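# Unstack two test sieve sets into the bench tote

## Task

Two test sieve stacks (pan, sieve and cover each) are on the work bench. Separate both stacks and get all six pieces completely inside the tote, with no cover's or sieve's lower rim (skirt) sitting even partly down inside any other piece. The tote has to finish resting on the work bench with nothing of it overhanging the edge. Any number of robots may work. At the end, release everything and back the robots away. A robot that topples or is left leaning means failure, and anything kept in place only by a robot at the end does not count.

## Robot and tools

Robots: r1 and r2 are identical Hello Robot Stretch 3 units. Each has a two-wheel differential base (0.33 m long, 0.34 m wide, passive omni wheel at the rear), a lift on a mast, and a telescoping arm that sticks out to the robot's RIGHT side. The arm cannot reach forward; to move the gripper forward you drive the base. Turning in place pivots about the point midway between the drive wheels, 0.05 m behind the front edge. With arm retracted and wrist folded, the wrist pokes up to 0.06 m beyond the right side and a turn sweeps a 0.28 m radius; an unfolded level wrist reaches past that circle.

Frames: the base frame sits on the floor between the drive wheels, x forward, y left, z up. hand_pose is reported in it, located where the closed fingertips meet; with all wrist joints at zero its x axis points up, y back toward the mast, z to the robot's rear. The odometry frame is the base frame where the scene began. Each robot reports in its own frames, so relative positions between robots come only from images, lidar_m, wrist_depth_mm and head_depth_mm.

execute_actions: argument actions is a list holding either nothing (just fetch state and pictures) or one action. The action is an object keyed by "r1" and/or "r2"; each robot entry may hold base, joints and contact_limits. Motions in one action start together and may finish separately. base takes exactly one relative command, measured from where the base last reported itself: {"translate_m": d} drives straight d metres, forward positive, -1 to 1; {"rotate_rad": d} spins in place d radians, left/counter-clockwise positive, -3.2 to 3.2. No sideways motion. joints holds absolute targets by name: lift_m 0 to 1.1 (arm height); arm_m 0 to 0.52 (extension); wrist_yaw_rad -1.345 to 4.42 (0 along the arm, positive swings toward the front, 3.0 folded over the base); wrist_pitch_rad -1.57 to 0.451 (0 level, negative tips fingers down); wrist_roll_rad -2.911 to 2.911 (0 fingers side by side, level); gripper_m -0.089 to 0.179 (bigger is wider; actual tip gap is about 0.007 less when nearly shut, 0.025 less fully open, zero below 0.007); head_pan_rad -3.953 to 1.73 (0 forward, positive left, -1.57 faces the arm); head_tilt_rad -1.53 to 0.419 (negative down). Done tolerances: lift and arm ±0.004 m, gripper ±0.004, wrist yaw/roll and head ±0.02, pitch ±0.05. contact_limits: {"arm_m": effort%} from 1 to 100 makes the arm halt (contact_stop) at that effort; smaller is softer, too small halts instantly; it also caps holding force until the next action. Optional cameras lists names from r1_head_camera, r1_nav_camera, r1_wrist_camera, r2_head_camera, r2_nav_camera, r2_wrist_camera, all; omitted/null/["all"] gives all, [] gives none. Any unknown key or out-of-range number rejects the whole call. An action lasts at most 15 s. Omitted joints or bases may keep pushing toward earlier targets unreported. After a reported stop, later motion calls in the same reply are skipped.

wait: seconds 0 to 10; commands nothing, returns state and images. zoom_image: camera plus region [x0, y0, x1, y1] in pixels of that camera's latest full image, origin top-left, at most 504 by 504. finished_scene: scene = current scene number; irreversible, ends the scene after the last command is held and reports success.

Results: base_status and joint_status give how each motion ended: done (for the base, wheels turned fully even if slipping), off_target (stopped short, may still be pushing), contact_stop, time_out, torque_fault (after the last three the target is dropped). Lift or arm hitting something firmly goes slack until recommanded; a slack lift may sag under load or be pushed up by closing fingers on a surface. Base, wrist and head never self-stop. on_its_own covers uncommanded joints; "held at" is the held target, not the position; effort outside the rest range suggests contact or load. motor_effort is percent of max, positive toward higher values (wheels: positive pushes forward), peak in brackets; readings carry fixed and random error. lidar_m: 12 ranges in metres, 30-degree sectors, 1st straight ahead then counter-clockwise (4th left, 7th behind, 10th right), "-" none; plane 0.17 m high, 0.15 to 12 m, blind to clear objects and its own robot, sees the other robot, partly blocked by mast and low lift. wrist_depth_mm (45 to 1000) and head_depth_mm (280 to 4000, image sideways) are 7x7 median depths from top-left. base_odometry counts wheel turns only; heading -3.142 to 3.142, left positive; turned_by_wheels and turned_by_imu are turns since last result; base_tilt in degrees, forward/right positive, with up to ~4 degrees fixed bias.

Speed: base goes 0.30 m/s and 1.9 rad/s only when lift_m < 0.30, arm_m < 0.03 and wrist_yaw_rad > 2.54; otherwise 0.10 m/s and 0.63 rad/s. Two robots' travel for the same command can differ up to 2.5 cm per metre.

Gripping: command gripper_m below the object's width; to let go, command at least 0.02 above where the tips met it. Neither reading nor status confirms a grasp. Over-squeezing triggers a stall guard that weakens grip; resend a different value to squeeze again.

Avoid: robot-to-robot pressing (a base already touching another robot presses hard with millimetres more travel; no state line reports it). Fold or unfold the wrist only with lift_m 0.32 to 0.95, wrist_pitch_rad -0.4, roll near 0; once folded, lift may go to 0.25. With wrist_yaw_rad below -0.4 keep pitch at -0.5 or lower. Arm pushes on rigid things with the gripper above ~0.45 m can tip the robot, more so with raised limits or repeat pushes; so can driving while holding or hooking something fixed, or snagging furniture (especially reversing). If tilted, reverse the last move in small steps, free the gripper, and if still leaning lower lift_m to about 0.2. Sustained wrist strain causes a 10 s torque_fault. Avoid drops, slips, slams and hard shoves; loose items may occasionally be nudged by outside forces.

Each tool is called after "Request:" as name([rows], argument=value, ...), one row to a line, values as JSON.

## Session

Request:
execute_actions(actions=[])

Scene clock: 0.00 s.
r1.base_odometry: x=+0.000 y=+0.000 heading=+0.000 (m, m, rad; r1's odometry frame)
r1.turned_by_wheels: +0.000 (rad since the last result)
r1.turned_by_imu: +0.000 (rad since the last result)
r1.base_tilt: forward=-0.1 right=+1.2 (deg)
r1.lidar_m: 0.72 0.71 0.78 1.20 3.53 3.84 4.10 1.32 2.04 5.27 1.85 0.90
r1.head_depth_mm: 820 819 817 817 819 816 814 / 785 782 781 780 778 782 781 / 749 750 750 748 749 748 748 / 720 719 716 718 718 718 718 / 692 690 693 690 689 689 687 / 664 663 664 663 664 664 662 / 641 642 640 640 638 640 638
r1.base_status: not commanded
r1.joint_positions: lift_m=+0.407 arm_m=+0.001 wrist_yaw_rad=+2.819 wrist_pitch_rad=-0.531 wrist_roll_rad=+0.009 gripper_m=+0.037 head_pan_rad=+0.000 head_tilt_rad=+0.007
r1.joint_status: not commanded
r1.motor_effort: left_wheel=+0 right_wheel=+1 lift_m=+35 arm_m=+0 wrist_yaw_rad=+0 wrist_pitch_rad=+6 wrist_roll_rad=+0 gripper_m=+0 head_pan_rad=+0 head_tilt_rad=+2 (%)
r1.hand_pose: x=+0.0449 y=+0.0518 z=+0.3947 quat_wxyz=(+0.293, +0.706, +0.073, +0.641) (m; r1's base frame)
r1.wrist_depth_mm: - - - - 855 682 585 / - - - - 927 725 613 / - 936 927 903 868 767 639 / 781 783 790 787 782 749 668 / 669 - 694 665 661 666 650 / 592 588 - 585 566 578 574 / 531 545 - 525 516 518 512
r2.base_odometry: x=+0.000 y=+0.000 heading=+0.000 (m, m, rad; r2's odometry frame)
r2.turned_by_wheels: +0.000 (rad since the last result)
r2.turned_by_imu: +0.000 (rad since the last result)
r2.base_tilt: forward=-0.7 right=-1.6 (deg)
r2.lidar_m: 1.35 2.30 3.48 3.97 3.59 0.88 1.00 1.69 2.46 1.38 1.18 1.18
r2.head_depth_mm: 1228 1220 1213 1200 1192 1191 1174 / 1338 1323 1313 1309 1302 1283 1275 / 1459 1453 1436 1431 1419 1413 1395 / 1615 1603 1591 1574 1563 1558 1529 / 1772 1806 1770 1760 1750 1716 1718 / 1956 2039 2027 1984 1974 1958 1931 / 1976 2382 2328 2280 2254 2240 2123
r2.base_status: not commanded
r2.joint_positions: lift_m=+0.410 arm_m=-0.002 wrist_yaw_rad=+2.997 wrist_pitch_rad=-0.341 wrist_roll_rad=-0.006 gripper_m=+0.037 head_pan_rad=+0.017 head_tilt_rad=-0.002
r2.joint_status: not commanded
r2.motor_effort: left_wheel=+0 right_wheel=+0 lift_m=+18 arm_m=+0 wrist_yaw_rad=+0 wrist_pitch_rad=+7 wrist_roll_rad=+0 gripper_m=+0 head_pan_rad=+0 head_tilt_rad=+1 (%)
r2.hand_pose: x=+0.0125 y=+0.0884 z=+0.4402 quat_wxyz=(+0.170, +0.701, +0.070, +0.689) (m; r2's base frame)
r2.wrist_depth_mm: - - - - - - - / - - - - - - - / - - - - - - - / 990 - - - - - - / 814 812 - 841 837 860 858 / 674 686 - 685 714 693 706 / 580 577 594 586 594 599 603
pictures: r1_head_camera (sideways: a quarter turn clockwise sets it upright), r1_nav_camera (sideways: a quarter turn counterclockwise sets it upright), r1_wrist_camera, r2_head_camera (sideways: a quarter turn clockwise sets it upright), r2_nav_camera (sideways: a quarter turn counterclockwise sets it upright), r2_wrist_camera
Images, in order (width x height): r1_head_camera 896x504, r1_nav_camera 672x504, r1_wrist_camera 644x364, r2_head_camera 896x504, r2_nav_camera 672x504, r2_wrist_camera 644x364.

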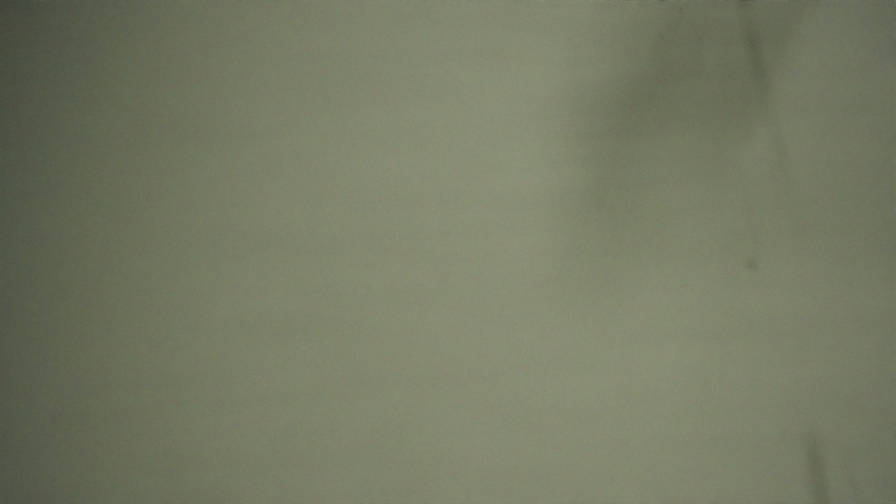

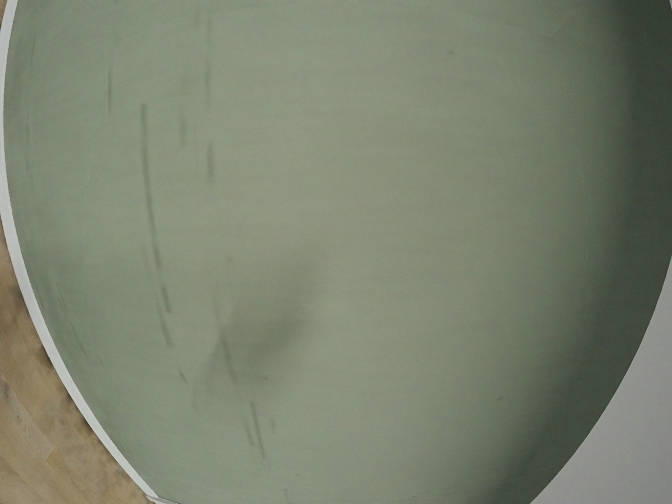

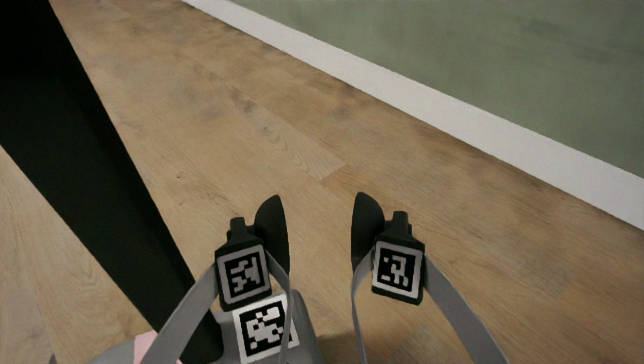

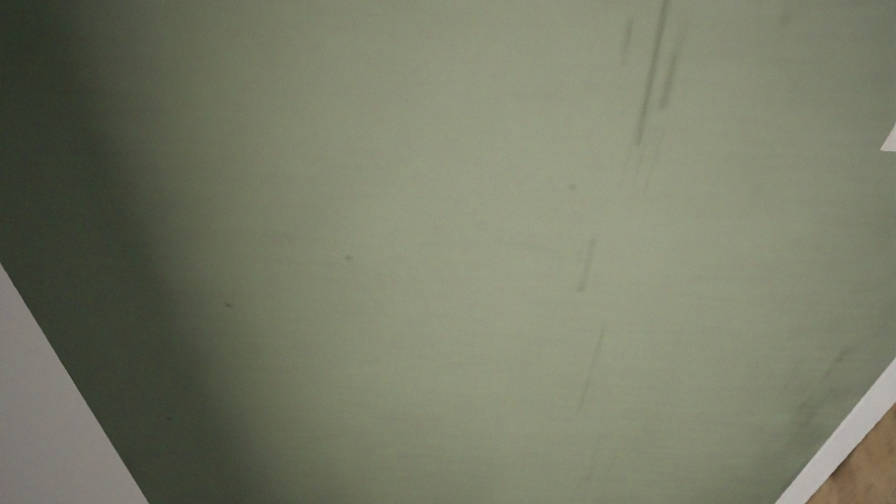

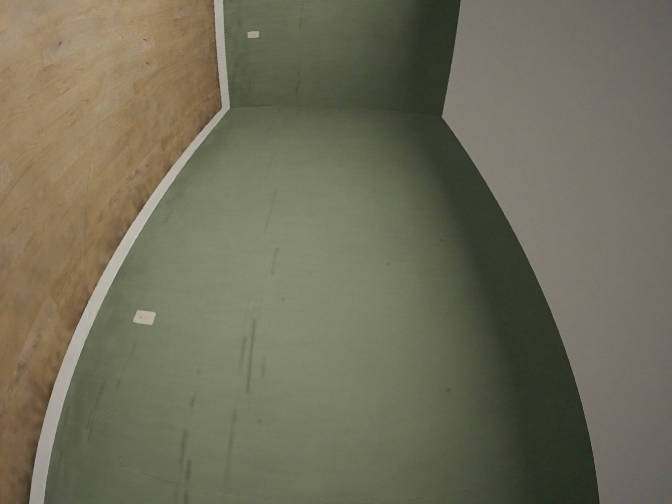

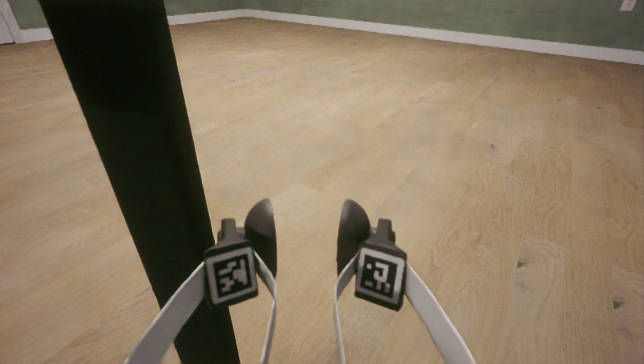

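Request:
execute_actions([
  {"r1":{"joints":{"head_pan_rad":-2.5,"head_tilt_rad":-0.5}},"r2":{"joints":{"head_pan_rad":-3.2,"head_tilt_rad":-0.5}}},
], cameras=["r1_head_camera","r2_head_camera","r2_nav_camera"])

Scene clock: 3.50 s.
r1.base_odometry: x=+0.000 y=+0.000 heading=+0.000 (m, m, rad; r1's odometry frame)
r1.turned_by_wheels: +0.000 (rad since the last result)
r1.turned_by_imu: +0.000 (rad since the last result)
r1.base_tilt: forward=-0.1 right=+1.1 (deg)
r1.lidar_m: 0.72 0.71 0.78 1.19 3.53 3.84 4.08 1.33 2.04 5.30 1.85 0.90
r1.head_depth_mm: 3342 3626 3763 2550 1930 1557 1296 / 3458 3787 1889 2393 1881 1561 1310 / 3460 3862 1639 2403 1902 1578 1306 / 3641 3961 1663 2429 1983 1579 1314 / 3711 - 1688 2560 2003 1593 1317 / 3872 - 1652 2573 2005 1595 1324 / 3922 - 1704 2596 2033 1618 1335
r1.base_status: not commanded
r1.joint_positions: lift_m=+0.407 arm_m=+0.001 wrist_yaw_rad=+2.819 wrist_pitch_rad=-0.531 wrist_roll_rad=+0.009 gripper_m=+0.037 head_pan_rad=-2.493 head_tilt_rad=-0.494
r1.joint_status: all done
r1.motor_effort: left_wheel=+0(0) right_wheel=+1(0) lift_m=+34(35) arm_m=+0(0) wrist_yaw_rad=+1(0) wrist_pitch_rad=+7(7) wrist_roll_rad=+0(0) gripper_m=+0(0) head_pan_rad=-3(37) head_tilt_rad=-2(29) (%)
r1.hand_pose: x=+0.0449 y=+0.0518 z=+0.3947 quat_wxyz=(+0.293, +0.706, +0.073, +0.641) (m; r1's base frame)
r1.wrist_depth_mm: - - - - 855 682 570 / - - - - 905 729 623 / - 917 946 924 882 771 647 / 792 773 771 777 747 758 672 / 671 - 687 662 671 650 658 / 594 586 - 582 561 570 576 / 535 545 - 528 522 516 510
r2.base_odometry: x=+0.000 y=+0.000 heading=+0.000 (m, m, rad; r2's odometry frame)
r2.turned_by_wheels: +0.000 (rad since the last result)
r2.turned_by_imu: +0.000 (rad since the last result)
r2.base_tilt: forward=-0.6 right=-1.5 (deg)
r2.lidar_m: 1.35 2.30 3.47 3.99 3.59 0.88 1.00 1.68 2.46 1.38 1.18 1.18
r2.head_depth_mm: 3214 3411 3487 1148 1819 1559 1237 / 3418 3707 1639 1136 1952 1596 1292 / 3698 - 1622 1186 1990 1502 1325 / - - 1590 1312 2002 1508 1316 / - - 1689 2392 1981 1575 1302 / - - 1680 2517 1842 1584 1304 / - - 1804 2376 1899 1571 1306
r2.base_status: not commanded
r2.joint_positions: lift_m=+0.410 arm_m=-0.002 wrist_yaw_rad=+2.997 wrist_pitch_rad=-0.341 wrist_roll_rad=-0.006 gripper_m=+0.037 head_pan_rad=-3.193 head_tilt_rad=-0.494
r2.joint_status: all done
r2.motor_effort: left_wheel=+0(1) right_wheel=+0(0) lift_m=+18(18) arm_m=+0(0) wrist_yaw_rad=+1(0) wrist_pitch_rad=+7(7) wrist_roll_rad=+0(0) gripper_m=+0(0) head_pan_rad=-4(51) head_tilt_rad=-2(21) (%)
r2.hand_pose: x=+0.0125 y=+0.0884 z=+0.4402 quat_wxyz=(+0.170, +0.701, +0.070, +0.689) (m; r2's base frame)
r2.wrist_depth_mm: - - - - - - - / - - - - - - - / - - - - - - - / - - - - - - - / 814 813 - 826 841 851 860 / 681 674 - 696 716 710 717 / 586 584 590 587 600 603 602
pictures: r1_head_camera (sideways: a quarter turn clockwise sets it upright), r2_head_camera (sideways: a quarter turn clockwise sets it upright), r2_nav_camera (sideways: a quarter turn counterclockwise sets it upright)
Images, in order (width x height): r1_head_camera 896x504, r2_head_camera 896x504, r2_nav_camera 672x504.

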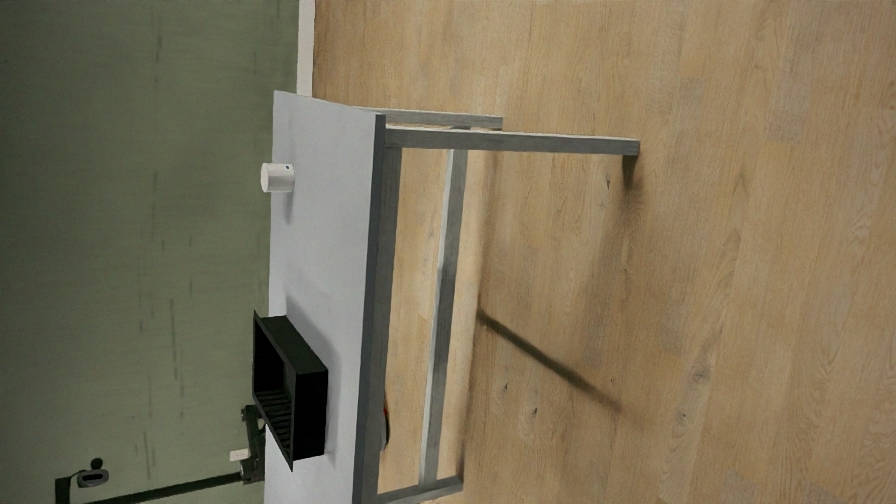

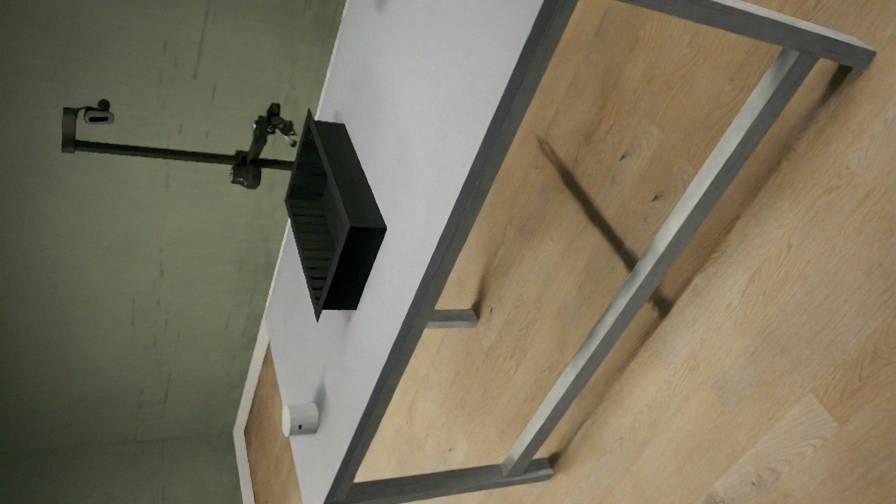

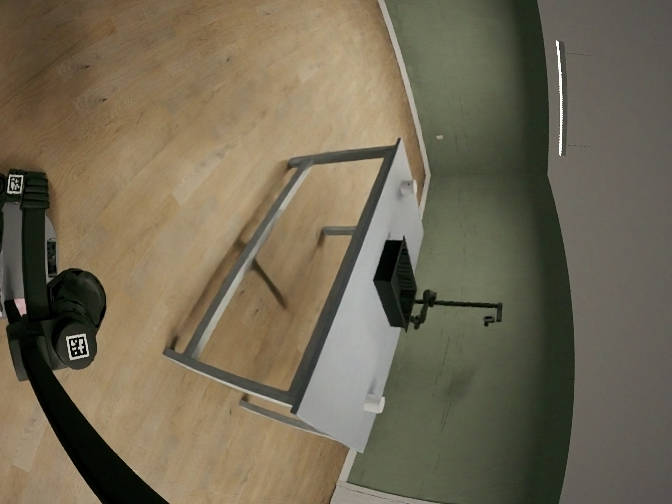

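Request:
execute_actions([
  {"r1":{"base":{"rotate_rad":0.64},"joints":{"lift_m":0.28}},"r2":{"base":{"translate_m":-0.68},"joints":{"lift_m":0.28}}},
], cameras=[])

Request:
execute_actions([
  {"r1":{"base":{"translate_m":-1.0}},"r2":{"base":{"rotate_rad":-2.36}}},
], cameras=[])

Request:
execute_actions([
  {"r1":{"base":{"rotate_rad":-1.77},"joints":{"lift_m":0.93,"wrist_pitch_rad":-0.4,"head_pan_rad":-1.5,"head_tilt_rad":-0.8}},"r2":{"joints":{"lift_m":0.93,"wrist_pitch_rad":-0.4,"head_pan_rad":-1.5,"head_tilt_rad":-0.8}}},
], cameras=[])

Request:
execute_actions([
  {"r1":{"joints":{"wrist_yaw_rad":0,"gripper_m":0.14}},"r2":{"joints":{"wrist_yaw_rad":0,"gripper_m":0.14}}},
])

Scene clock: 18.90 s.
r1.base_odometry: x=+0.000 y=+0.000 heading=+0.640 (m, m, rad; r1's odometry frame)
r1.turned_by_wheels: +0.640 (rad since the last result)
r1.turned_by_imu: +0.636 (rad since the last result)
r1.base_tilt: forward=+0.0 right=+1.0 (deg)
r1.lidar_m: 0.71 0.83 1.41 3.52 4.04 4.07 1.33 2.04 5.24 1.46 0.83 0.72
r1.head_depth_mm: - - 1709 2474 1919 1544 1287 / - - 1930 2576 1953 1551 1296 / - - 2149 2507 1982 1570 1306 / - - 3822 2663 1973 1577 1316 / - - - 2680 2004 1589 1317 / - - - 2702 2010 1597 1327 / - - - 2728 2005 1615 1334
r1.base_status: done
r1.joint_positions: lift_m=+0.280 arm_m=+0.001 wrist_yaw_rad=+2.819 wrist_pitch_rad=-0.532 wrist_roll_rad=+0.009 gripper_m=+0.037 head_pan_rad=-2.493 head_tilt_rad=-0.495
r1.joint_status: all done
r1.motor_effort: left_wheel=-4(12) right_wheel=+4(10) lift_m=+23(23) arm_m=+0(0) wrist_yaw_rad=+0(2) wrist_pitch_rad=+7(7) wrist_roll_rad=+0(0) gripper_m=+0(0) head_pan_rad=-2(2) head_tilt_rad=-2(3) (%)
r1.hand_pose: x=+0.0449 y=+0.0517 z=+0.2684 quat_wxyz=(+0.294, +0.706, +0.073, +0.641) (m; r1's base frame)
r1.wrist_depth_mm: - - - - - - 795 / - 881 865 852 857 821 772 / - 712 685 693 675 679 673 / - 606 592 584 583 573 569 / 510 - 522 509 497 498 494 / 470 - - 444 421 438 433 / - - - 404 393 392 390
r2.base_odometry: x=-0.680 y=+0.000 heading=+0.000 (m, m, rad; r2's odometry frame)
r2.turned_by_wheels: +0.000 (rad since the last result)
r2.turned_by_imu: +0.000 (rad since the last result)
r2.base_tilt: forward=-0.6 right=-1.5 (deg)
r2.lidar_m: 1.91 3.26 3.95 0.44 0.38 0.38 0.43 0.73 3.51 1.97 1.67 1.67
r2.head_depth_mm: 2773 3013 3192 1021 844 665 551 / 2931 3103 3369 1053 809 664 548 / 3227 3433 3607 1062 761 662 588 / 3475 3754 3815 992 776 659 1285 / 3779 - - 1108 825 697 1311 / - - - 1097 819 1486 1240 / - - - 1086 873 1562 1240
r2.base_status: done
r2.joint_positions: lift_m=+0.280 arm_m=-0.002 wrist_yaw_rad=+2.997 wrist_pitch_rad=-0.341 wrist_roll_rad=-0.006 gripper_m=+0.037 head_pan_rad=-3.193 head_tilt_rad=-0.495
r2.joint_status: all done
r2.motor_effort: left_wheel=+0(12) right_wheel=+0(9) lift_m=+12(13) arm_m=+0(0) wrist_yaw_rad=+1(1) wrist_pitch_rad=+8(8) wrist_roll_rad=+0(0) gripper_m=+0(1) head_pan_rad=-4(4) head_tilt_rad=-1(2) (%)
r2.hand_pose: x=+0.0125 y=+0.0883 z=+0.3106 quat_wxyz=(+0.170, +0.701, +0.070, +0.689) (m; r2's base frame)
r2.wrist_depth_mm: - - - - - - - / - - - - - - - / 968 - 952 - - - - / 760 - 750 778 781 813 834 / 379 437 - 635 636 639 650 / 498 520 - 529 545 538 536 / 460 - - 453 456 460 458
pictures: none
No camera images: the call's "cameras" was empty. Leave "cameras" out to get every camera's image.

Scene clock: 23.90 s.
r1.base_odometry: x=-0.802 y=-0.597 heading=+0.640 (m, m, rad; r1's odometry frame)
r1.turned_by_wheels: +0.000 (rad since the last result)
r1.turned_by_imu: -0.005 (rad since the last result)
r1.base_tilt: forward=-0.1 right=+1.1 (deg)
r1.lidar_m: 1.68 1.94 3.30 3.77 3.59 0.36 1.00 1.15 1.35 3.49 1.96 1.68
r1.head_depth_mm: 1480 3297 3419 970 798 641 549 / 3455 3736 3821 1074 807 645 1238 / 3845 - 3919 1051 815 686 1302 / - - 1674 991 817 1498 1309 / - - - 1110 892 1586 1319 / - - - 1124 1940 1591 1326 / - - - 1322 1885 1611 1332
r1.base_status: done
r1.joint_positions: lift_m=+0.280 arm_m=+0.001 wrist_yaw_rad=+2.819 wrist_pitch_rad=-0.532 wrist_roll_rad=+0.009 gripper_m=+0.037 head_pan_rad=-2.493 head_tilt_rad=-0.495
r1.joint_status: not commanded
r1.motor_effort: left_wheel=-4(16) right_wheel=+4(7) lift_m=+24(24) arm_m=+0(0) wrist_yaw_rad=+0(1) wrist_pitch_rad=+7(7) wrist_roll_rad=+0(0) gripper_m=+0(0) head_pan_rad=-3(1) head_tilt_rad=-2(3) (%)
r1.hand_pose: x=+0.0449 y=+0.0517 z=+0.2683 quat_wxyz=(+0.294, +0.706, +0.073, +0.641) (m; r1's base frame)
r1.wrist_depth_mm: - - - - - - - / - 876 864 869 856 824 845 / - 710 688 692 687 684 685 / - 594 595 587 576 577 571 / 515 - 537 506 498 498 494 / 470 - - 444 427 441 433 / - - - 407 394 392 390
r2.base_odometry: x=-0.680 y=+0.000 heading=-2.360 (m, m, rad; r2's odometry frame)
r2.turned_by_wheels: -2.360 (rad since the last result)
r2.turned_by_imu: -2.323 (rad since the last result)
r2.base_tilt: forward=-0.5 right=-1.5 (deg)
r2.lidar_m: 4.86 2.34 1.73 1.67 1.74 2.39 3.95 4.13 0.39 0.38 0.39 0.54
r2.head_depth_mm: 3297 3573 3809 2703 2019 1602 1332 / 3329 3566 3785 2719 2015 1599 1325 / 3342 3576 3730 2693 2000 1585 1318 / 3293 3516 3822 2685 1989 1587 1306 / 3272 3587 3734 2642 1978 1574 1309 / 3267 3550 3720 2643 1958 1561 1302 / 3267 3542 3716 2602 1951 1559 1292
r2.base_status: done
r2.joint_positions: lift_m=+0.280 arm_m=-0.002 wrist_yaw_rad=+2.997 wrist_pitch_rad=-0.341 wrist_roll_rad=-0.006 gripper_m=+0.037 head_pan_rad=-3.194 head_tilt_rad=-0.496
r2.joint_status: not commanded
r2.motor_effort: left_wheel=+5(21) right_wheel=-4(11) lift_m=+12(12) arm_m=+0(0) wrist_yaw_rad=+1(1) wrist_pitch_rad=+8(8) wrist_roll_rad=+0(0) gripper_m=-1(0) head_pan_rad=-3(4) head_tilt_rad=-1(2) (%)
r2.hand_pose: x=+0.0125 y=+0.0883 z=+0.3106 quat_wxyz=(+0.170, +0.701, +0.070, +0.689) (m; r2's base frame)
r2.wrist_depth_mm: - - - - - - - / - - - - - - - / 996 - - - - - - / 758 - 786 794 797 787 826 / 612 623 - 627 642 648 641 / 514 515 - 527 537 534 543 / 458 - - 454 453 458 459
pictures: none
No camera images: the call's "cameras" was empty. Leave "cameras" out to get every camera's image.

Scene clock: 30.63 s.
r1.base_odometry: x=-0.802 y=-0.597 heading=-1.130 (m, m, rad; r1's odometry frame)
r1.turned_by_wheels: -1.770 (rad since the last result)
r1.turned_by_imu: -1.766 (rad since the last result)
r1.base_tilt: forward=-0.1 right=+1.2 (deg)
r1.lidar_m: 4.98 2.25 1.72 1.68 1.78 2.54 3.77 3.98 0.36 0.40 1.06 1.35
r1.head_depth_mm: 2707 2710 2064 731 - 1245 1132 / 2745 2733 871 717 - - - / 2736 2791 881 720 - - - / 2773 2783 889 735 - 1259 1175 / 2792 2844 891 731 633 1287 1154 / 2861 2870 902 734 633 1314 1162 / 2821 2882 908 739 638 1323 1171
r1.base_status: done
r1.joint_positions: lift_m=+0.930 arm_m=+0.001 wrist_yaw_rad=+2.819 wrist_pitch_rad=-0.419 wrist_roll_rad=+0.009 gripper_m=+0.037 head_pan_rad=-1.507 head_tilt_rad=-0.790
r1.joint_status: all done
r1.motor_effort: left_wheel=+5(13) right_wheel=-3(8) lift_m=+45(43) arm_m=+0(0) wrist_yaw_rad=+1(1) wrist_pitch_rad=+9(10) wrist_roll_rad=+0(0) gripper_m=+0(0) head_pan_rad=+3(37) head_tilt_rad=-5(23) (%)
r1.hand_pose: x=+0.0498 y=+0.0665 z=+0.9420 quat_wxyz=(+0.257, +0.709, +0.033, +0.656) (m; r1's base frame)
r1.wrist_depth_mm: - - - - - - - / - - - - - - - / - - - - - - - / - - - - - - - / - - - - - - - / - - - - - - - / - - - - - - -
r2.base_odometry: x=-0.680 y=+0.000 heading=-2.360 (m, m, rad; r2's odometry frame)
r2.turned_by_wheels: +0.000 (rad since the last result)
r2.turned_by_imu: +0.001 (rad since the last result)
r2.base_tilt: forward=-0.6 right=-1.2 (deg)
r2.lidar_m: 4.87 2.35 1.73 1.67 1.74 2.39 3.95 4.09 0.39 0.38 0.39 0.54
r2.head_depth_mm: 2613 2793 910 756 - - 1106 / 2681 2862 905 734 - - 1054 / 2690 2860 900 731 - - - / 2687 2870 900 729 - - 1038 / 2712 2846 893 722 - 1245 1104 / 2753 2784 890 724 623 1273 1096 / 2803 2825 834 722 622 1285 1112
r2.base_status: not commanded
r2.joint_positions: lift_m=+0.930 arm_m=-0.002 wrist_yaw_rad=+2.997 wrist_pitch_rad=-0.414 wrist_roll_rad=-0.006 gripper_m=+0.037 head_pan_rad=-1.507 head_tilt_rad=-0.790
r2.joint_status: all done
r2.motor_effort: left_wheel=+4(5) right_wheel=-4(4) lift_m=+24(25) arm_m=+0(0) wrist_yaw_rad=+0(2) wrist_pitch_rad=+7(8) wrist_roll_rad=+0(0) gripper_m=+0(1) head_pan_rad=+4(53) head_tilt_rad=-3(17) (%)
r2.hand_pose: x=+0.0113 y=+0.0799 z=+0.9432 quat_wxyz=(+0.195, +0.698, +0.096, +0.682) (m; r2's base frame)
r2.wrist_depth_mm: - - - - - - - / - - - - - - - / - - - - - - - / - - - - - - - / - - - - - - - / - - - - - - - / - - - - - - -
pictures: none
No camera images: the call's "cameras" was empty. Leave "cameras" out to get every camera's image.

Scene clock: 33.13 s.
r1.base_odometry: x=-0.802 y=-0.597 heading=-1.130 (m, m, rad; r1's odometry frame)
r1.turned_by_wheels: +0.000 (rad since the last result)
r1.turned_by_imu: +0.000 (rad since the last result)
r1.base_tilt: forward=-0.1 right=+1.2 (deg)
r1.lidar_m: 4.96 2.26 1.72 1.68 1.78 2.54 3.77 3.98 0.36 0.40 1.06 1.35
r1.head_depth_mm: 2690 2694 2065 771 - - 1096 / 2706 2739 873 756 - - 1102 / 2744 2772 880 - - 1299 1128 / 2761 2816 890 742 613 1305 1146 / 2805 2856 898 732 616 1313 1157 / 2830 2873 902 734 634 1320 1159 / 2877 2919 909 742 638 1324 1166
r1.base_status: not commanded
r1.joint_positions: lift_m=+0.930 arm_m=+0.001 wrist_yaw_rad=+0.002 wrist_pitch_rad=-0.419 wrist_roll_rad=+0.009 gripper_m=+0.140 head_pan_rad=-1.507 head_tilt_rad=-0.790
r1.joint_status: all done
r1.motor_effort: left_wheel=+5(5) right_wheel=-3(3) lift_m=+46(46) arm_m=+0(0) wrist_yaw_rad=+0(1) wrist_pitch_rad=+9(9) wrist_roll_rad=+0(0) gripper_m=+0(82) head_pan_rad=+3(2) head_tilt_rad=-3(5) (%)
r1.hand_pose: x=-0.0211 y=-0.3704 z=+0.9420 quat_wxyz=(+0.689, +0.147, -0.694, -0.147) (m; r1's base frame)
r1.wrist_depth_mm: - - - - - - - / 675 854 832 783 - - - / 578 641 624 623 645 - - / 516 519 502 500 495 - - / 426 439 421 419 415 - - / 367 - 358 356 355 - - / 319 314 316 313 309 - -
r2.base_odometry: x=-0.680 y=+0.000 heading=-2.360 (m, m, rad; r2's odometry frame)
r2.turned_by_wheels: +0.000 (rad since the last result)
r2.turned_by_imu: +0.000 (rad since the last result)
r2.base_tilt: forward=-0.4 right=-1.6 (deg)
r2.lidar_m: 4.86 2.35 1.73 1.67 1.74 2.39 3.94 4.09 0.39 0.38 0.39 0.54
r2.head_depth_mm: 2615 2786 911 760 - - - / 2670 2867 904 777 - - 1099 / 2662 2858 902 785 - - 1102 / 2716 2845 896 747 614 1296 1102 / 2738 2796 890 747 612 1302 1103 / 2757 2802 888 724 611 1298 1097 / 2769 2803 832 721 623 1284 1112
r2.base_status: not commanded
r2.joint_positions: lift_m=+0.930 arm_m=-0.002 wrist_yaw_rad=+0.004 wrist_pitch_rad=-0.414 wrist_roll_rad=-0.006 gripper_m=+0.140 head_pan_rad=-1.507 head_tilt_rad=-0.790
r2.joint_status: all done
r2.motor_effort: left_wheel=+4(4) right_wheel=-4(4) lift_m=+24(24) arm_m=+0(0) wrist_yaw_rad=-1(3) wrist_pitch_rad=+7(7) wrist_roll_rad=+0(0) gripper_m=+1(83) head_pan_rad=+4(3) head_tilt_rad=-4(4) (%)
r2.hand_pose: x=-0.0207 y=-0.3676 z=+0.9432 quat_wxyz=(+0.695, +0.147, -0.689, -0.144) (m; r2's base frame)
r2.wrist_depth_mm: - - - - - - - / 670 741 845 869 - - - / 489 593 628 643 652 - - / 446 495 497 503 506 - - / 404 421 409 413 417 439 - / 354 - 350 354 357 - - / 298 302 304 307 308 311 331
pictures: r1_head_camera (sideways: a quarter turn clockwise sets it upright), r1_nav_camera (sideways: a quarter turn counterclockwise sets it upright), r1_wrist_camera, r2_head_camera (sideways: a quarter turn clockwise sets it upright), r2_nav_camera (sideways: a quarter turn counterclockwise sets it upright), r2_wrist_camera
Images, in order (width x height): r1_head_camera 896x504, r1_nav_camera 672x504, r1_wrist_camera 644x364, r2_head_camera 896x504, r2_nav_camera 672x504, r2_wrist_camera 644x364.

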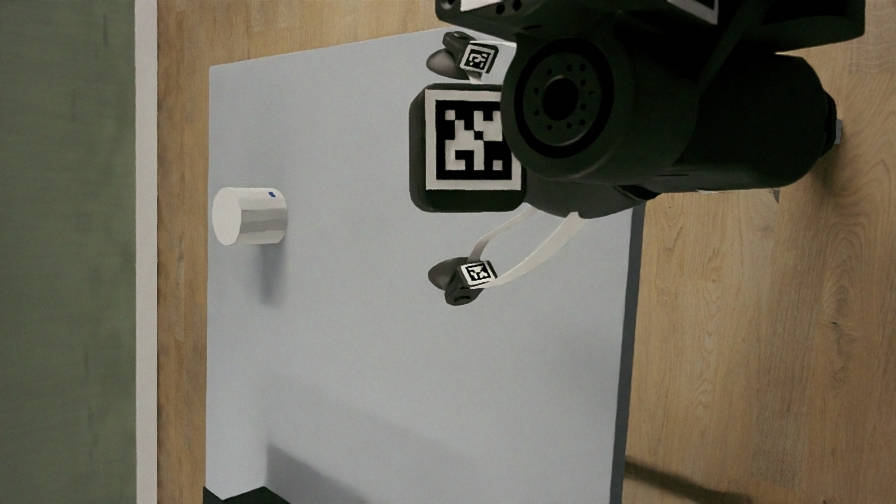

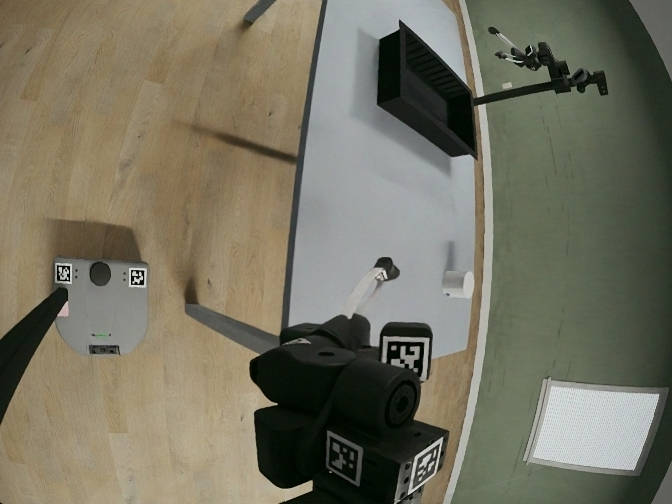

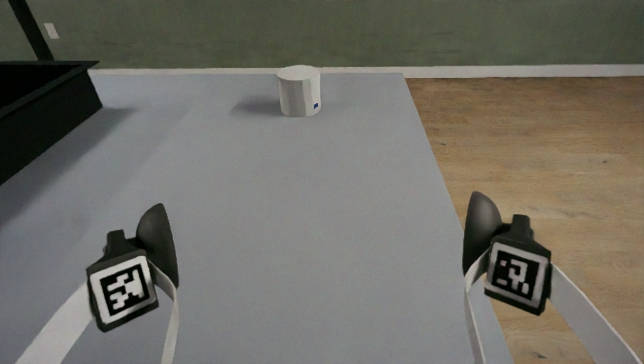

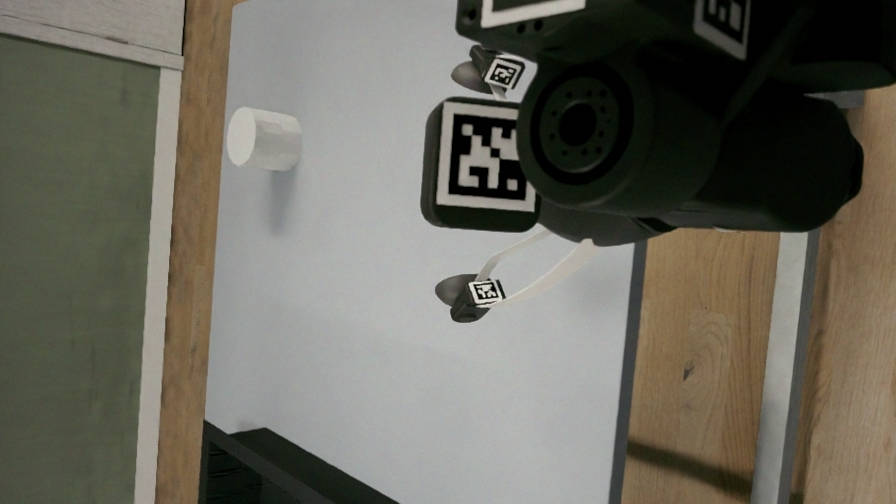

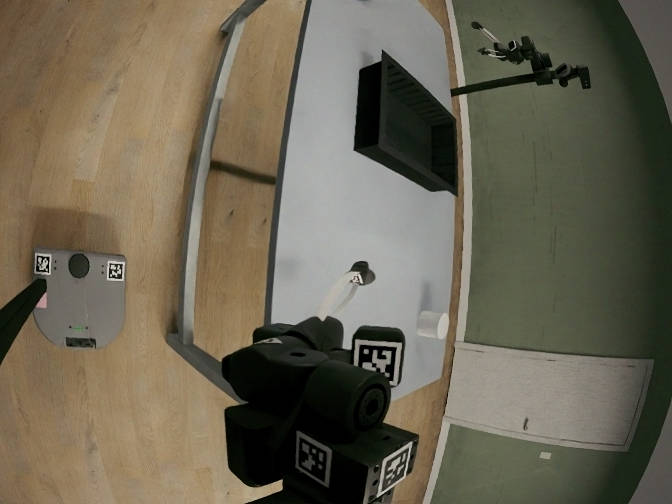

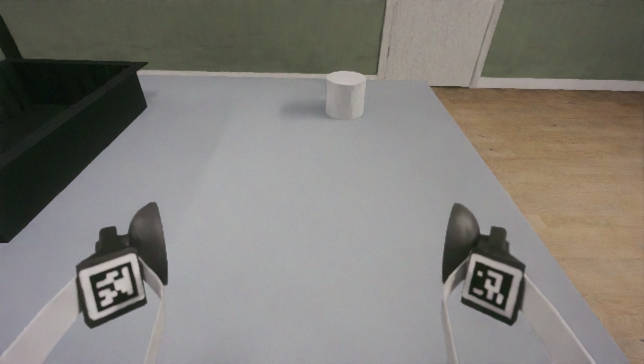

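Request:
execute_actions([
  {"r1":{"base":{"translate_m":1.0},"joints":{"lift_m":1.05,"wrist_pitch_rad":-1.0}},"r2":{"base":{"translate_m":0.95},"joints":{"lift_m":1.05,"wrist_pitch_rad":-1.0}}},
], cameras=["r1_wrist_camera","r2_wrist_camera"])

Scene clock: 47.10 s.
r1.base_odometry: x=-0.376 y=-1.501 heading=-1.130 (m, m, rad; r1's odometry frame)
r1.turned_by_wheels: +0.000 (rad since the last result)
r1.turned_by_imu: +0.002 (rad since the last result)
r1.base_tilt: forward=-0.1 right=+1.2 (deg)
r1.lidar_m: 3.99 2.14 1.66 1.62 1.71 2.46 4.77 1.15 1.09 1.06 0.51 4.08
r1.head_depth_mm: - - - - - 1235 1132 / 2665 - - - - 1232 1140 / 2784 1134 - 702 - 1269 1141 / 2856 1143 887 723 1408 1307 1151 / 2876 1157 892 710 1417 1311 1154 / 2898 2887 904 736 832 1127 1156 / 2939 2914 2236 741 736 1330 1167
r1.base_status: done
r1.joint_positions: lift_m=+1.050 arm_m=+0.001 wrist_yaw_rad=+0.002 wrist_pitch_rad=-1.006 wrist_roll_rad=+0.009 gripper_m=+0.140 head_pan_rad=-1.507 head_tilt_rad=-0.790
r1.joint_status: all done
r1.motor_effort: left_wheel=+4(11) right_wheel=-2(3) lift_m=+46(45) arm_m=+0(0) wrist_yaw_rad=-2(0) wrist_pitch_rad=+3(7) wrist_roll_rad=+0(0) gripper_m=+0(0) head_pan_rad=+2(2) head_tilt_rad=-5(5) (%)
r1.hand_pose: x=-0.0214 y=-0.2630 z=+0.9590 quat_wxyz=(+0.617, +0.340, -0.622, -0.342) (m; r1's base frame)
r1.wrist_depth_mm: 469 459 450 457 454 458 441 / 436 433 432 428 433 429 428 / 410 410 407 404 405 402 406 / - 676 - - - - - / - - - - - - - / - - - - - - - / - - - - - - -
r2.base_odometry: x=-1.354 y=-0.669 heading=-2.360 (m, m, rad; r2's odometry frame)
r2.turned_by_wheels: +0.000 (rad since the last result)
r2.turned_by_imu: +0.003 (rad since the last result)
r2.base_tilt: forward=-0.5 right=-1.7 (deg)
r2.lidar_m: 3.90 2.33 1.72 1.66 1.73 2.39 4.90 0.54 0.40 0.39 0.40 4.06
r2.head_depth_mm: - - - - - - 1111 / - - - - - - 1106 / 2686 2896 - - - - 1108 / 2727 2860 895 675 599 1295 1104 / 2739 2828 894 727 641 1290 1100 / 2762 2806 950 724 625 893 1118 / 2826 2794 2168 1728 622 1291 1138
r2.base_status: done
r2.joint_positions: lift_m=+1.050 arm_m=-0.002 wrist_yaw_rad=+0.003 wrist_pitch_rad=-1.005 wrist_roll_rad=-0.006 gripper_m=+0.140 head_pan_rad=-1.507 head_tilt_rad=-0.790
r2.joint_status: all done
r2.motor_effort: left_wheel=+4(12) right_wheel=-5(5) lift_m=+24(24) arm_m=+0(0) wrist_yaw_rad=-2(2) wrist_pitch_rad=+2(6) wrist_roll_rad=+0(0) gripper_m=+0(0) head_pan_rad=+4(4) head_tilt_rad=-4(4) (%)
r2.hand_pose: x=-0.0212 y=-0.2598 z=+0.9591 quat_wxyz=(+0.622, +0.343, -0.617, -0.339) (m; r2's base frame)
r2.wrist_depth_mm: - 450 444 454 469 475 418 / - 425 427 432 439 443 445 / - 396 404 408 415 414 421 / - 385 388 393 392 396 403 / - - - - - - - / - - - - - - - / 997 - - - - - -
pictures: r1_wrist_camera, r2_wrist_camera
Images, in order (width x height): r1_wrist_camera 644x364, r2_wrist_camera 644x364.

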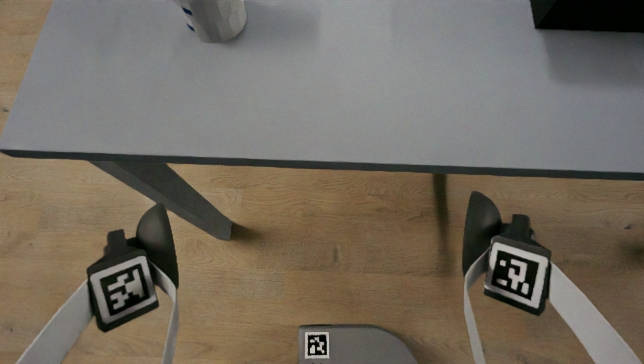

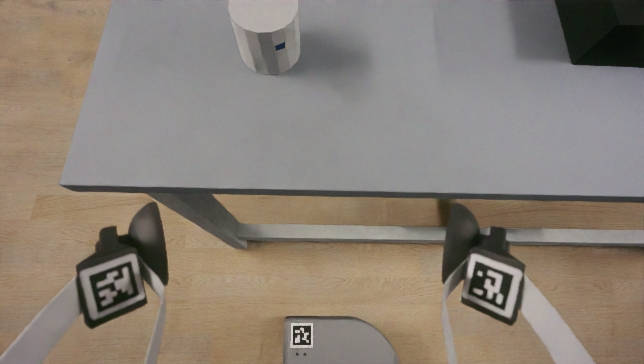

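Request:
execute_actions([
  {"r1":{"base":{"translate_m":0.135},"joints":{"arm_m":0.27,"lift_m":1.0}},"r2":{"base":{"translate_m":0.05},"joints":{"arm_m":0.22,"lift_m":1.0}}},
], cameras=["r1_wrist_camera","r2_wrist_camera","r2_head_camera"])

Scene clock: 51.73 s.
r1.base_odometry: x=-0.318 y=-1.623 heading=-1.130 (m, m, rad; r1's odometry frame)
r1.turned_by_wheels: +0.000 (rad since the last result)
r1.turned_by_imu: +0.000 (rad since the last result)
r1.base_tilt: forward=-0.2 right=+1.2 (deg)
r1.lidar_m: 3.85 2.16 1.64 1.61 1.71 2.44 4.91 1.29 1.10 1.07 0.45 3.96
r1.head_depth_mm: - 1010 866 710 642 1285 1131 / - - 848 718 650 1292 1137 / 2810 - 715 699 653 1298 1148 / 2820 1145 888 727 659 1299 1148 / 2840 2819 898 728 744 1134 1154 / 2906 2869 2206 1761 1423 1316 1161 / 2928 2865 2231 1823 1532 1330 1165
r1.base_status: done
r1.joint_positions: lift_m=+1.000 arm_m=+0.270 wrist_yaw_rad=+0.000 wrist_pitch_rad=-1.007 wrist_roll_rad=+0.009 gripper_m=+0.140 head_pan_rad=-1.507 head_tilt_rad=-0.790
r1.joint_status: all done
r1.motor_effort: left_wheel=+4(10) right_wheel=-2(3) lift_m=+23(39) arm_m=+5(6) wrist_yaw_rad=+1(0) wrist_pitch_rad=+3(3) wrist_roll_rad=+0(0) gripper_m=+0(0) head_pan_rad=+3(3) head_tilt_rad=-4(5) (%)
r1.hand_pose: x=-0.0216 y=-0.5311 z=+0.9096 quat_wxyz=(+0.617, +0.340, -0.622, -0.343) (m; r1's base frame)
r1.wrist_depth_mm: - 402 391 393 394 392 387 / - 374 373 370 369 368 370 / - 350 353 349 350 349 347 / - 333 331 255 333 330 330 / - 317 313 309 315 318 313 / - - 301 300 300 - 301 / - 289 288 286 286 287 286
r2.base_odometry: x=-1.390 y=-0.705 heading=-2.360 (m, m, rad; r2's odometry frame)
r2.turned_by_wheels: +0.000 (rad since the last result)
r2.turned_by_imu: +0.001 (rad since the last result)
r2.base_tilt: forward=-0.6 right=-1.5 (deg)
r2.lidar_m: 3.86 2.32 1.72 1.66 1.72 2.38 4.96 0.54 0.40 0.39 0.40 4.00
r2.head_depth_mm: - - 880 737 619 1286 1107 / - - 878 726 617 1283 1109 / 2650 2900 - 677 615 1301 1099 / 2719 2848 929 707 614 1294 1103 / 2741 2818 894 726 626 1270 1099 / 2749 2808 2147 723 625 1226 1134 / 2798 2816 2152 1760 1454 1288 1132
r2.base_status: done
r2.joint_positions: lift_m=+1.000 arm_m=+0.220 wrist_yaw_rad=+0.002 wrist_pitch_rad=-1.006 wrist_roll_rad=-0.006 gripper_m=+0.140 head_pan_rad=-1.507 head_tilt_rad=-0.790
r2.joint_status: all done
r2.motor_effort: left_wheel=+4(11) right_wheel=-4(6) lift_m=+12(20) arm_m=+3(0) wrist_yaw_rad=-1(2) wrist_pitch_rad=+3(3) wrist_roll_rad=+0(0) gripper_m=-1(1) head_pan_rad=+3(3) head_tilt_rad=-3(3) (%)
r2.hand_pose: x=-0.0214 y=-0.4814 z=+0.9098 quat_wxyz=(+0.622, +0.343, -0.617, -0.339) (m; r2's base frame)
r2.wrist_depth_mm: - 389 391 398 400 404 410 / - 362 369 372 382 382 386 / - 344 346 349 355 357 360 / - 325 323 256 333 337 343 / - 311 310 306 317 320 321 / - - 295 299 301 - 306 / 280 278 281 284 286 289 293
pictures: r1_wrist_camera, r2_head_camera (sideways: a quarter turn clockwise sets it upright), r2_wrist_camera
Images, in order (width x height): r1_wrist_camera 644x364, r2_head_camera 896x504, r2_wrist_camera 644x364.

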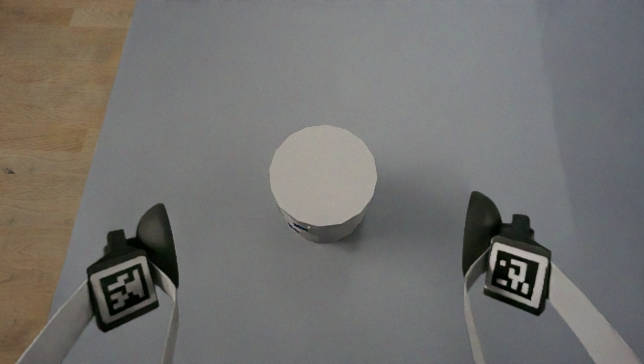

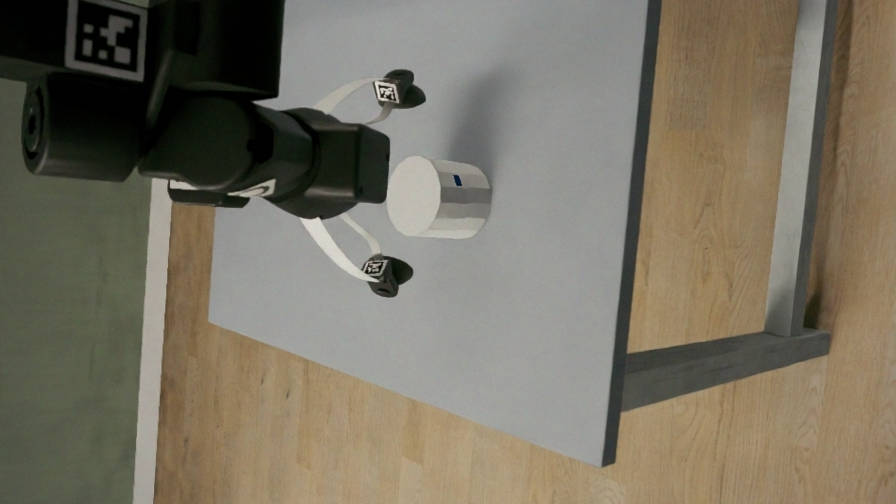

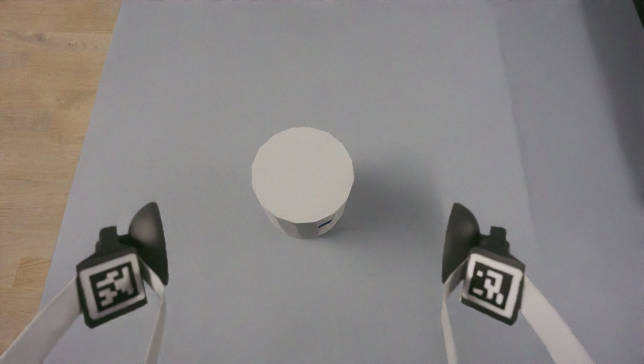

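Request:
execute_actions([
  {"r1":{"joints":{"arm_m":0.335,"lift_m":0.94}},"r2":{"joints":{"arm_m":0.285,"lift_m":0.94}}},
], cameras=["r1_wrist_camera","r2_wrist_camera","r2_head_camera"])

Request:
zoom_image(camera="r2_head_camera", region=[300,70,540,310])

Scene clock: 55.97 s.
r1.base_odometry: x=-0.318 y=-1.623 heading=-1.130 (m, m, rad; r1's odometry frame)
r1.turned_by_wheels: +0.000 (rad since the last result)
r1.turned_by_imu: +0.000 (rad since the last result)
r1.base_tilt: forward=+0.0 right=+1.2 (deg)
r1.lidar_m: 3.84 2.16 1.65 1.61 1.71 2.45 4.89 1.28 1.09 1.07 0.45 3.96
r1.head_depth_mm: 2638 1022 864 710 643 1282 1129 / 2656 - 873 715 648 1294 1140 / 2744 2900 713 699 653 1295 1143 / 2886 1138 890 723 658 1301 1156 / 2871 2812 896 730 741 1131 1158 / 2915 2820 2210 1744 1429 1314 1158 / 2922 2903 2241 1818 1538 1324 1164
r1.base_status: not commanded
r1.joint_positions: lift_m=+0.940 arm_m=+0.335 wrist_yaw_rad=+0.000 wrist_pitch_rad=-1.007 wrist_roll_rad=+0.009 gripper_m=+0.140 head_pan_rad=-1.507 head_tilt_rad=-0.790
r1.joint_status: all done
r1.motor_effort: left_wheel=+3(3) right_wheel=-2(2) lift_m=+23(25) arm_m=+5(7) wrist_yaw_rad=+0(0) wrist_pitch_rad=+3(3) wrist_roll_rad=+0(0) gripper_m=+0(0) head_pan_rad=+3(3) head_tilt_rad=-5(5) (%)
r1.hand_pose: x=-0.0216 y=-0.5960 z=+0.8496 quat_wxyz=(+0.617, +0.340, -0.622, -0.343) (m; r1's base frame)
r1.wrist_depth_mm: - 318 319 314 319 316 316 / - 300 296 299 299 296 297 / - 283 283 283 282 281 280 / 269 268 265 191 266 267 265 / 258 258 251 180 252 258 254 / 245 - 238 172 238 - 244 / 231 230 230 226 230 231 229
r2.base_odometry: x=-1.390 y=-0.705 heading=-2.360 (m, m, rad; r2's odometry frame)
r2.turned_by_wheels: +0.000 (rad since the last result)
r2.turned_by_imu: +0.000 (rad since the last result)
r2.base_tilt: forward=-0.6 right=-1.3 (deg)
r2.lidar_m: 3.85 2.33 1.72 1.66 1.72 2.39 4.93 0.55 0.40 0.39 0.40 4.03
r2.head_depth_mm: 2569 - 881 739 621 1287 1107 / 2604 - 852 714 619 1280 1109 / 2678 2861 - 677 614 1306 1105 / 2745 2828 896 697 615 1291 1105 / 2739 2834 890 728 626 1270 1102 / 2762 2799 2157 726 625 1219 1134 / 2793 2785 2158 1763 1460 1291 1131
r2.base_status: not commanded
r2.joint_positions: lift_m=+0.940 arm_m=+0.285 wrist_yaw_rad=+0.002 wrist_pitch_rad=-1.006 wrist_roll_rad=-0.006 gripper_m=+0.140 head_pan_rad=-1.507 head_tilt_rad=-0.790
r2.joint_status: all done
r2.motor_effort: left_wheel=+5(4) right_wheel=-4(5) lift_m=+12(12) arm_m=+3(7) wrist_yaw_rad=+0(1) wrist_pitch_rad=+3(3) wrist_roll_rad=+0(0) gripper_m=+0(1) head_pan_rad=+4(4) head_tilt_rad=-3(4) (%)
r2.hand_pose: x=-0.0214 y=-0.5464 z=+0.8498 quat_wxyz=(+0.622, +0.343, -0.617, -0.340) (m; r2's base frame)
r2.wrist_depth_mm: - 309 314 317 323 324 331 / - 292 297 298 302 305 308 / 277 276 277 282 284 288 290 / 261 260 263 264 269 273 272 / 245 250 181 178 254 260 259 / 236 - 232 170 240 - 246 / 222 225 226 226 231 231 235
pictures: r1_wrist_camera, r2_head_camera (sideways: a quarter turn clockwise sets it upright), r2_wrist_camera
Images, in order (width x height): r1_wrist_camera 644x364, r2_head_camera 896x504, r2_wrist_camera 644x364.

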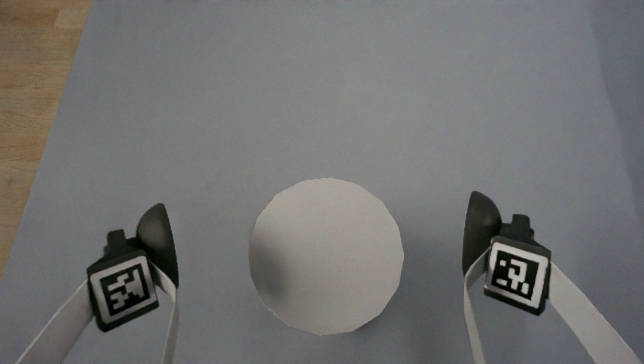

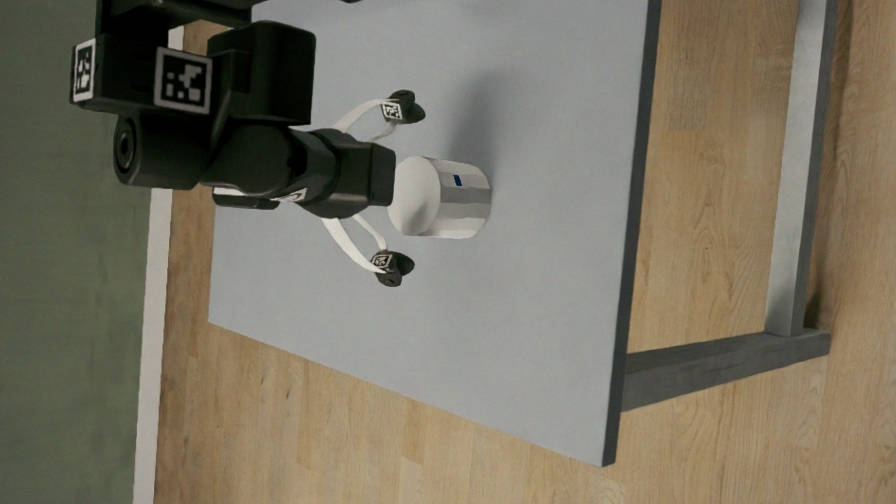

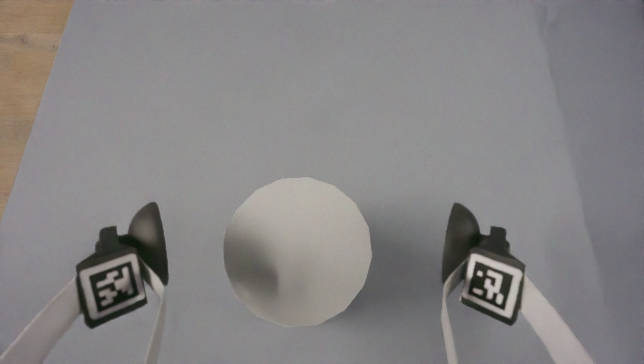

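Region (300, 70, 540, 310) of r2_head_camera's 896x504 image, scaled by 2.100, with more detail than that image has.

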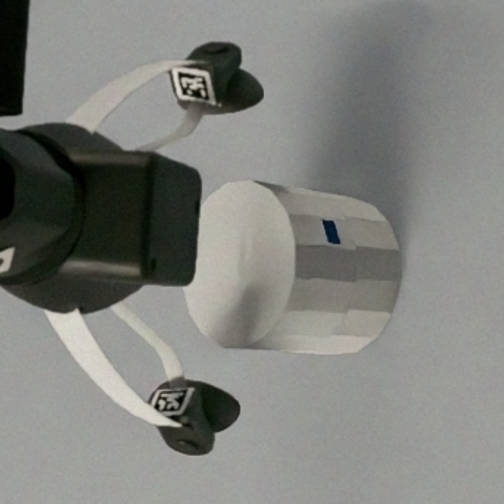

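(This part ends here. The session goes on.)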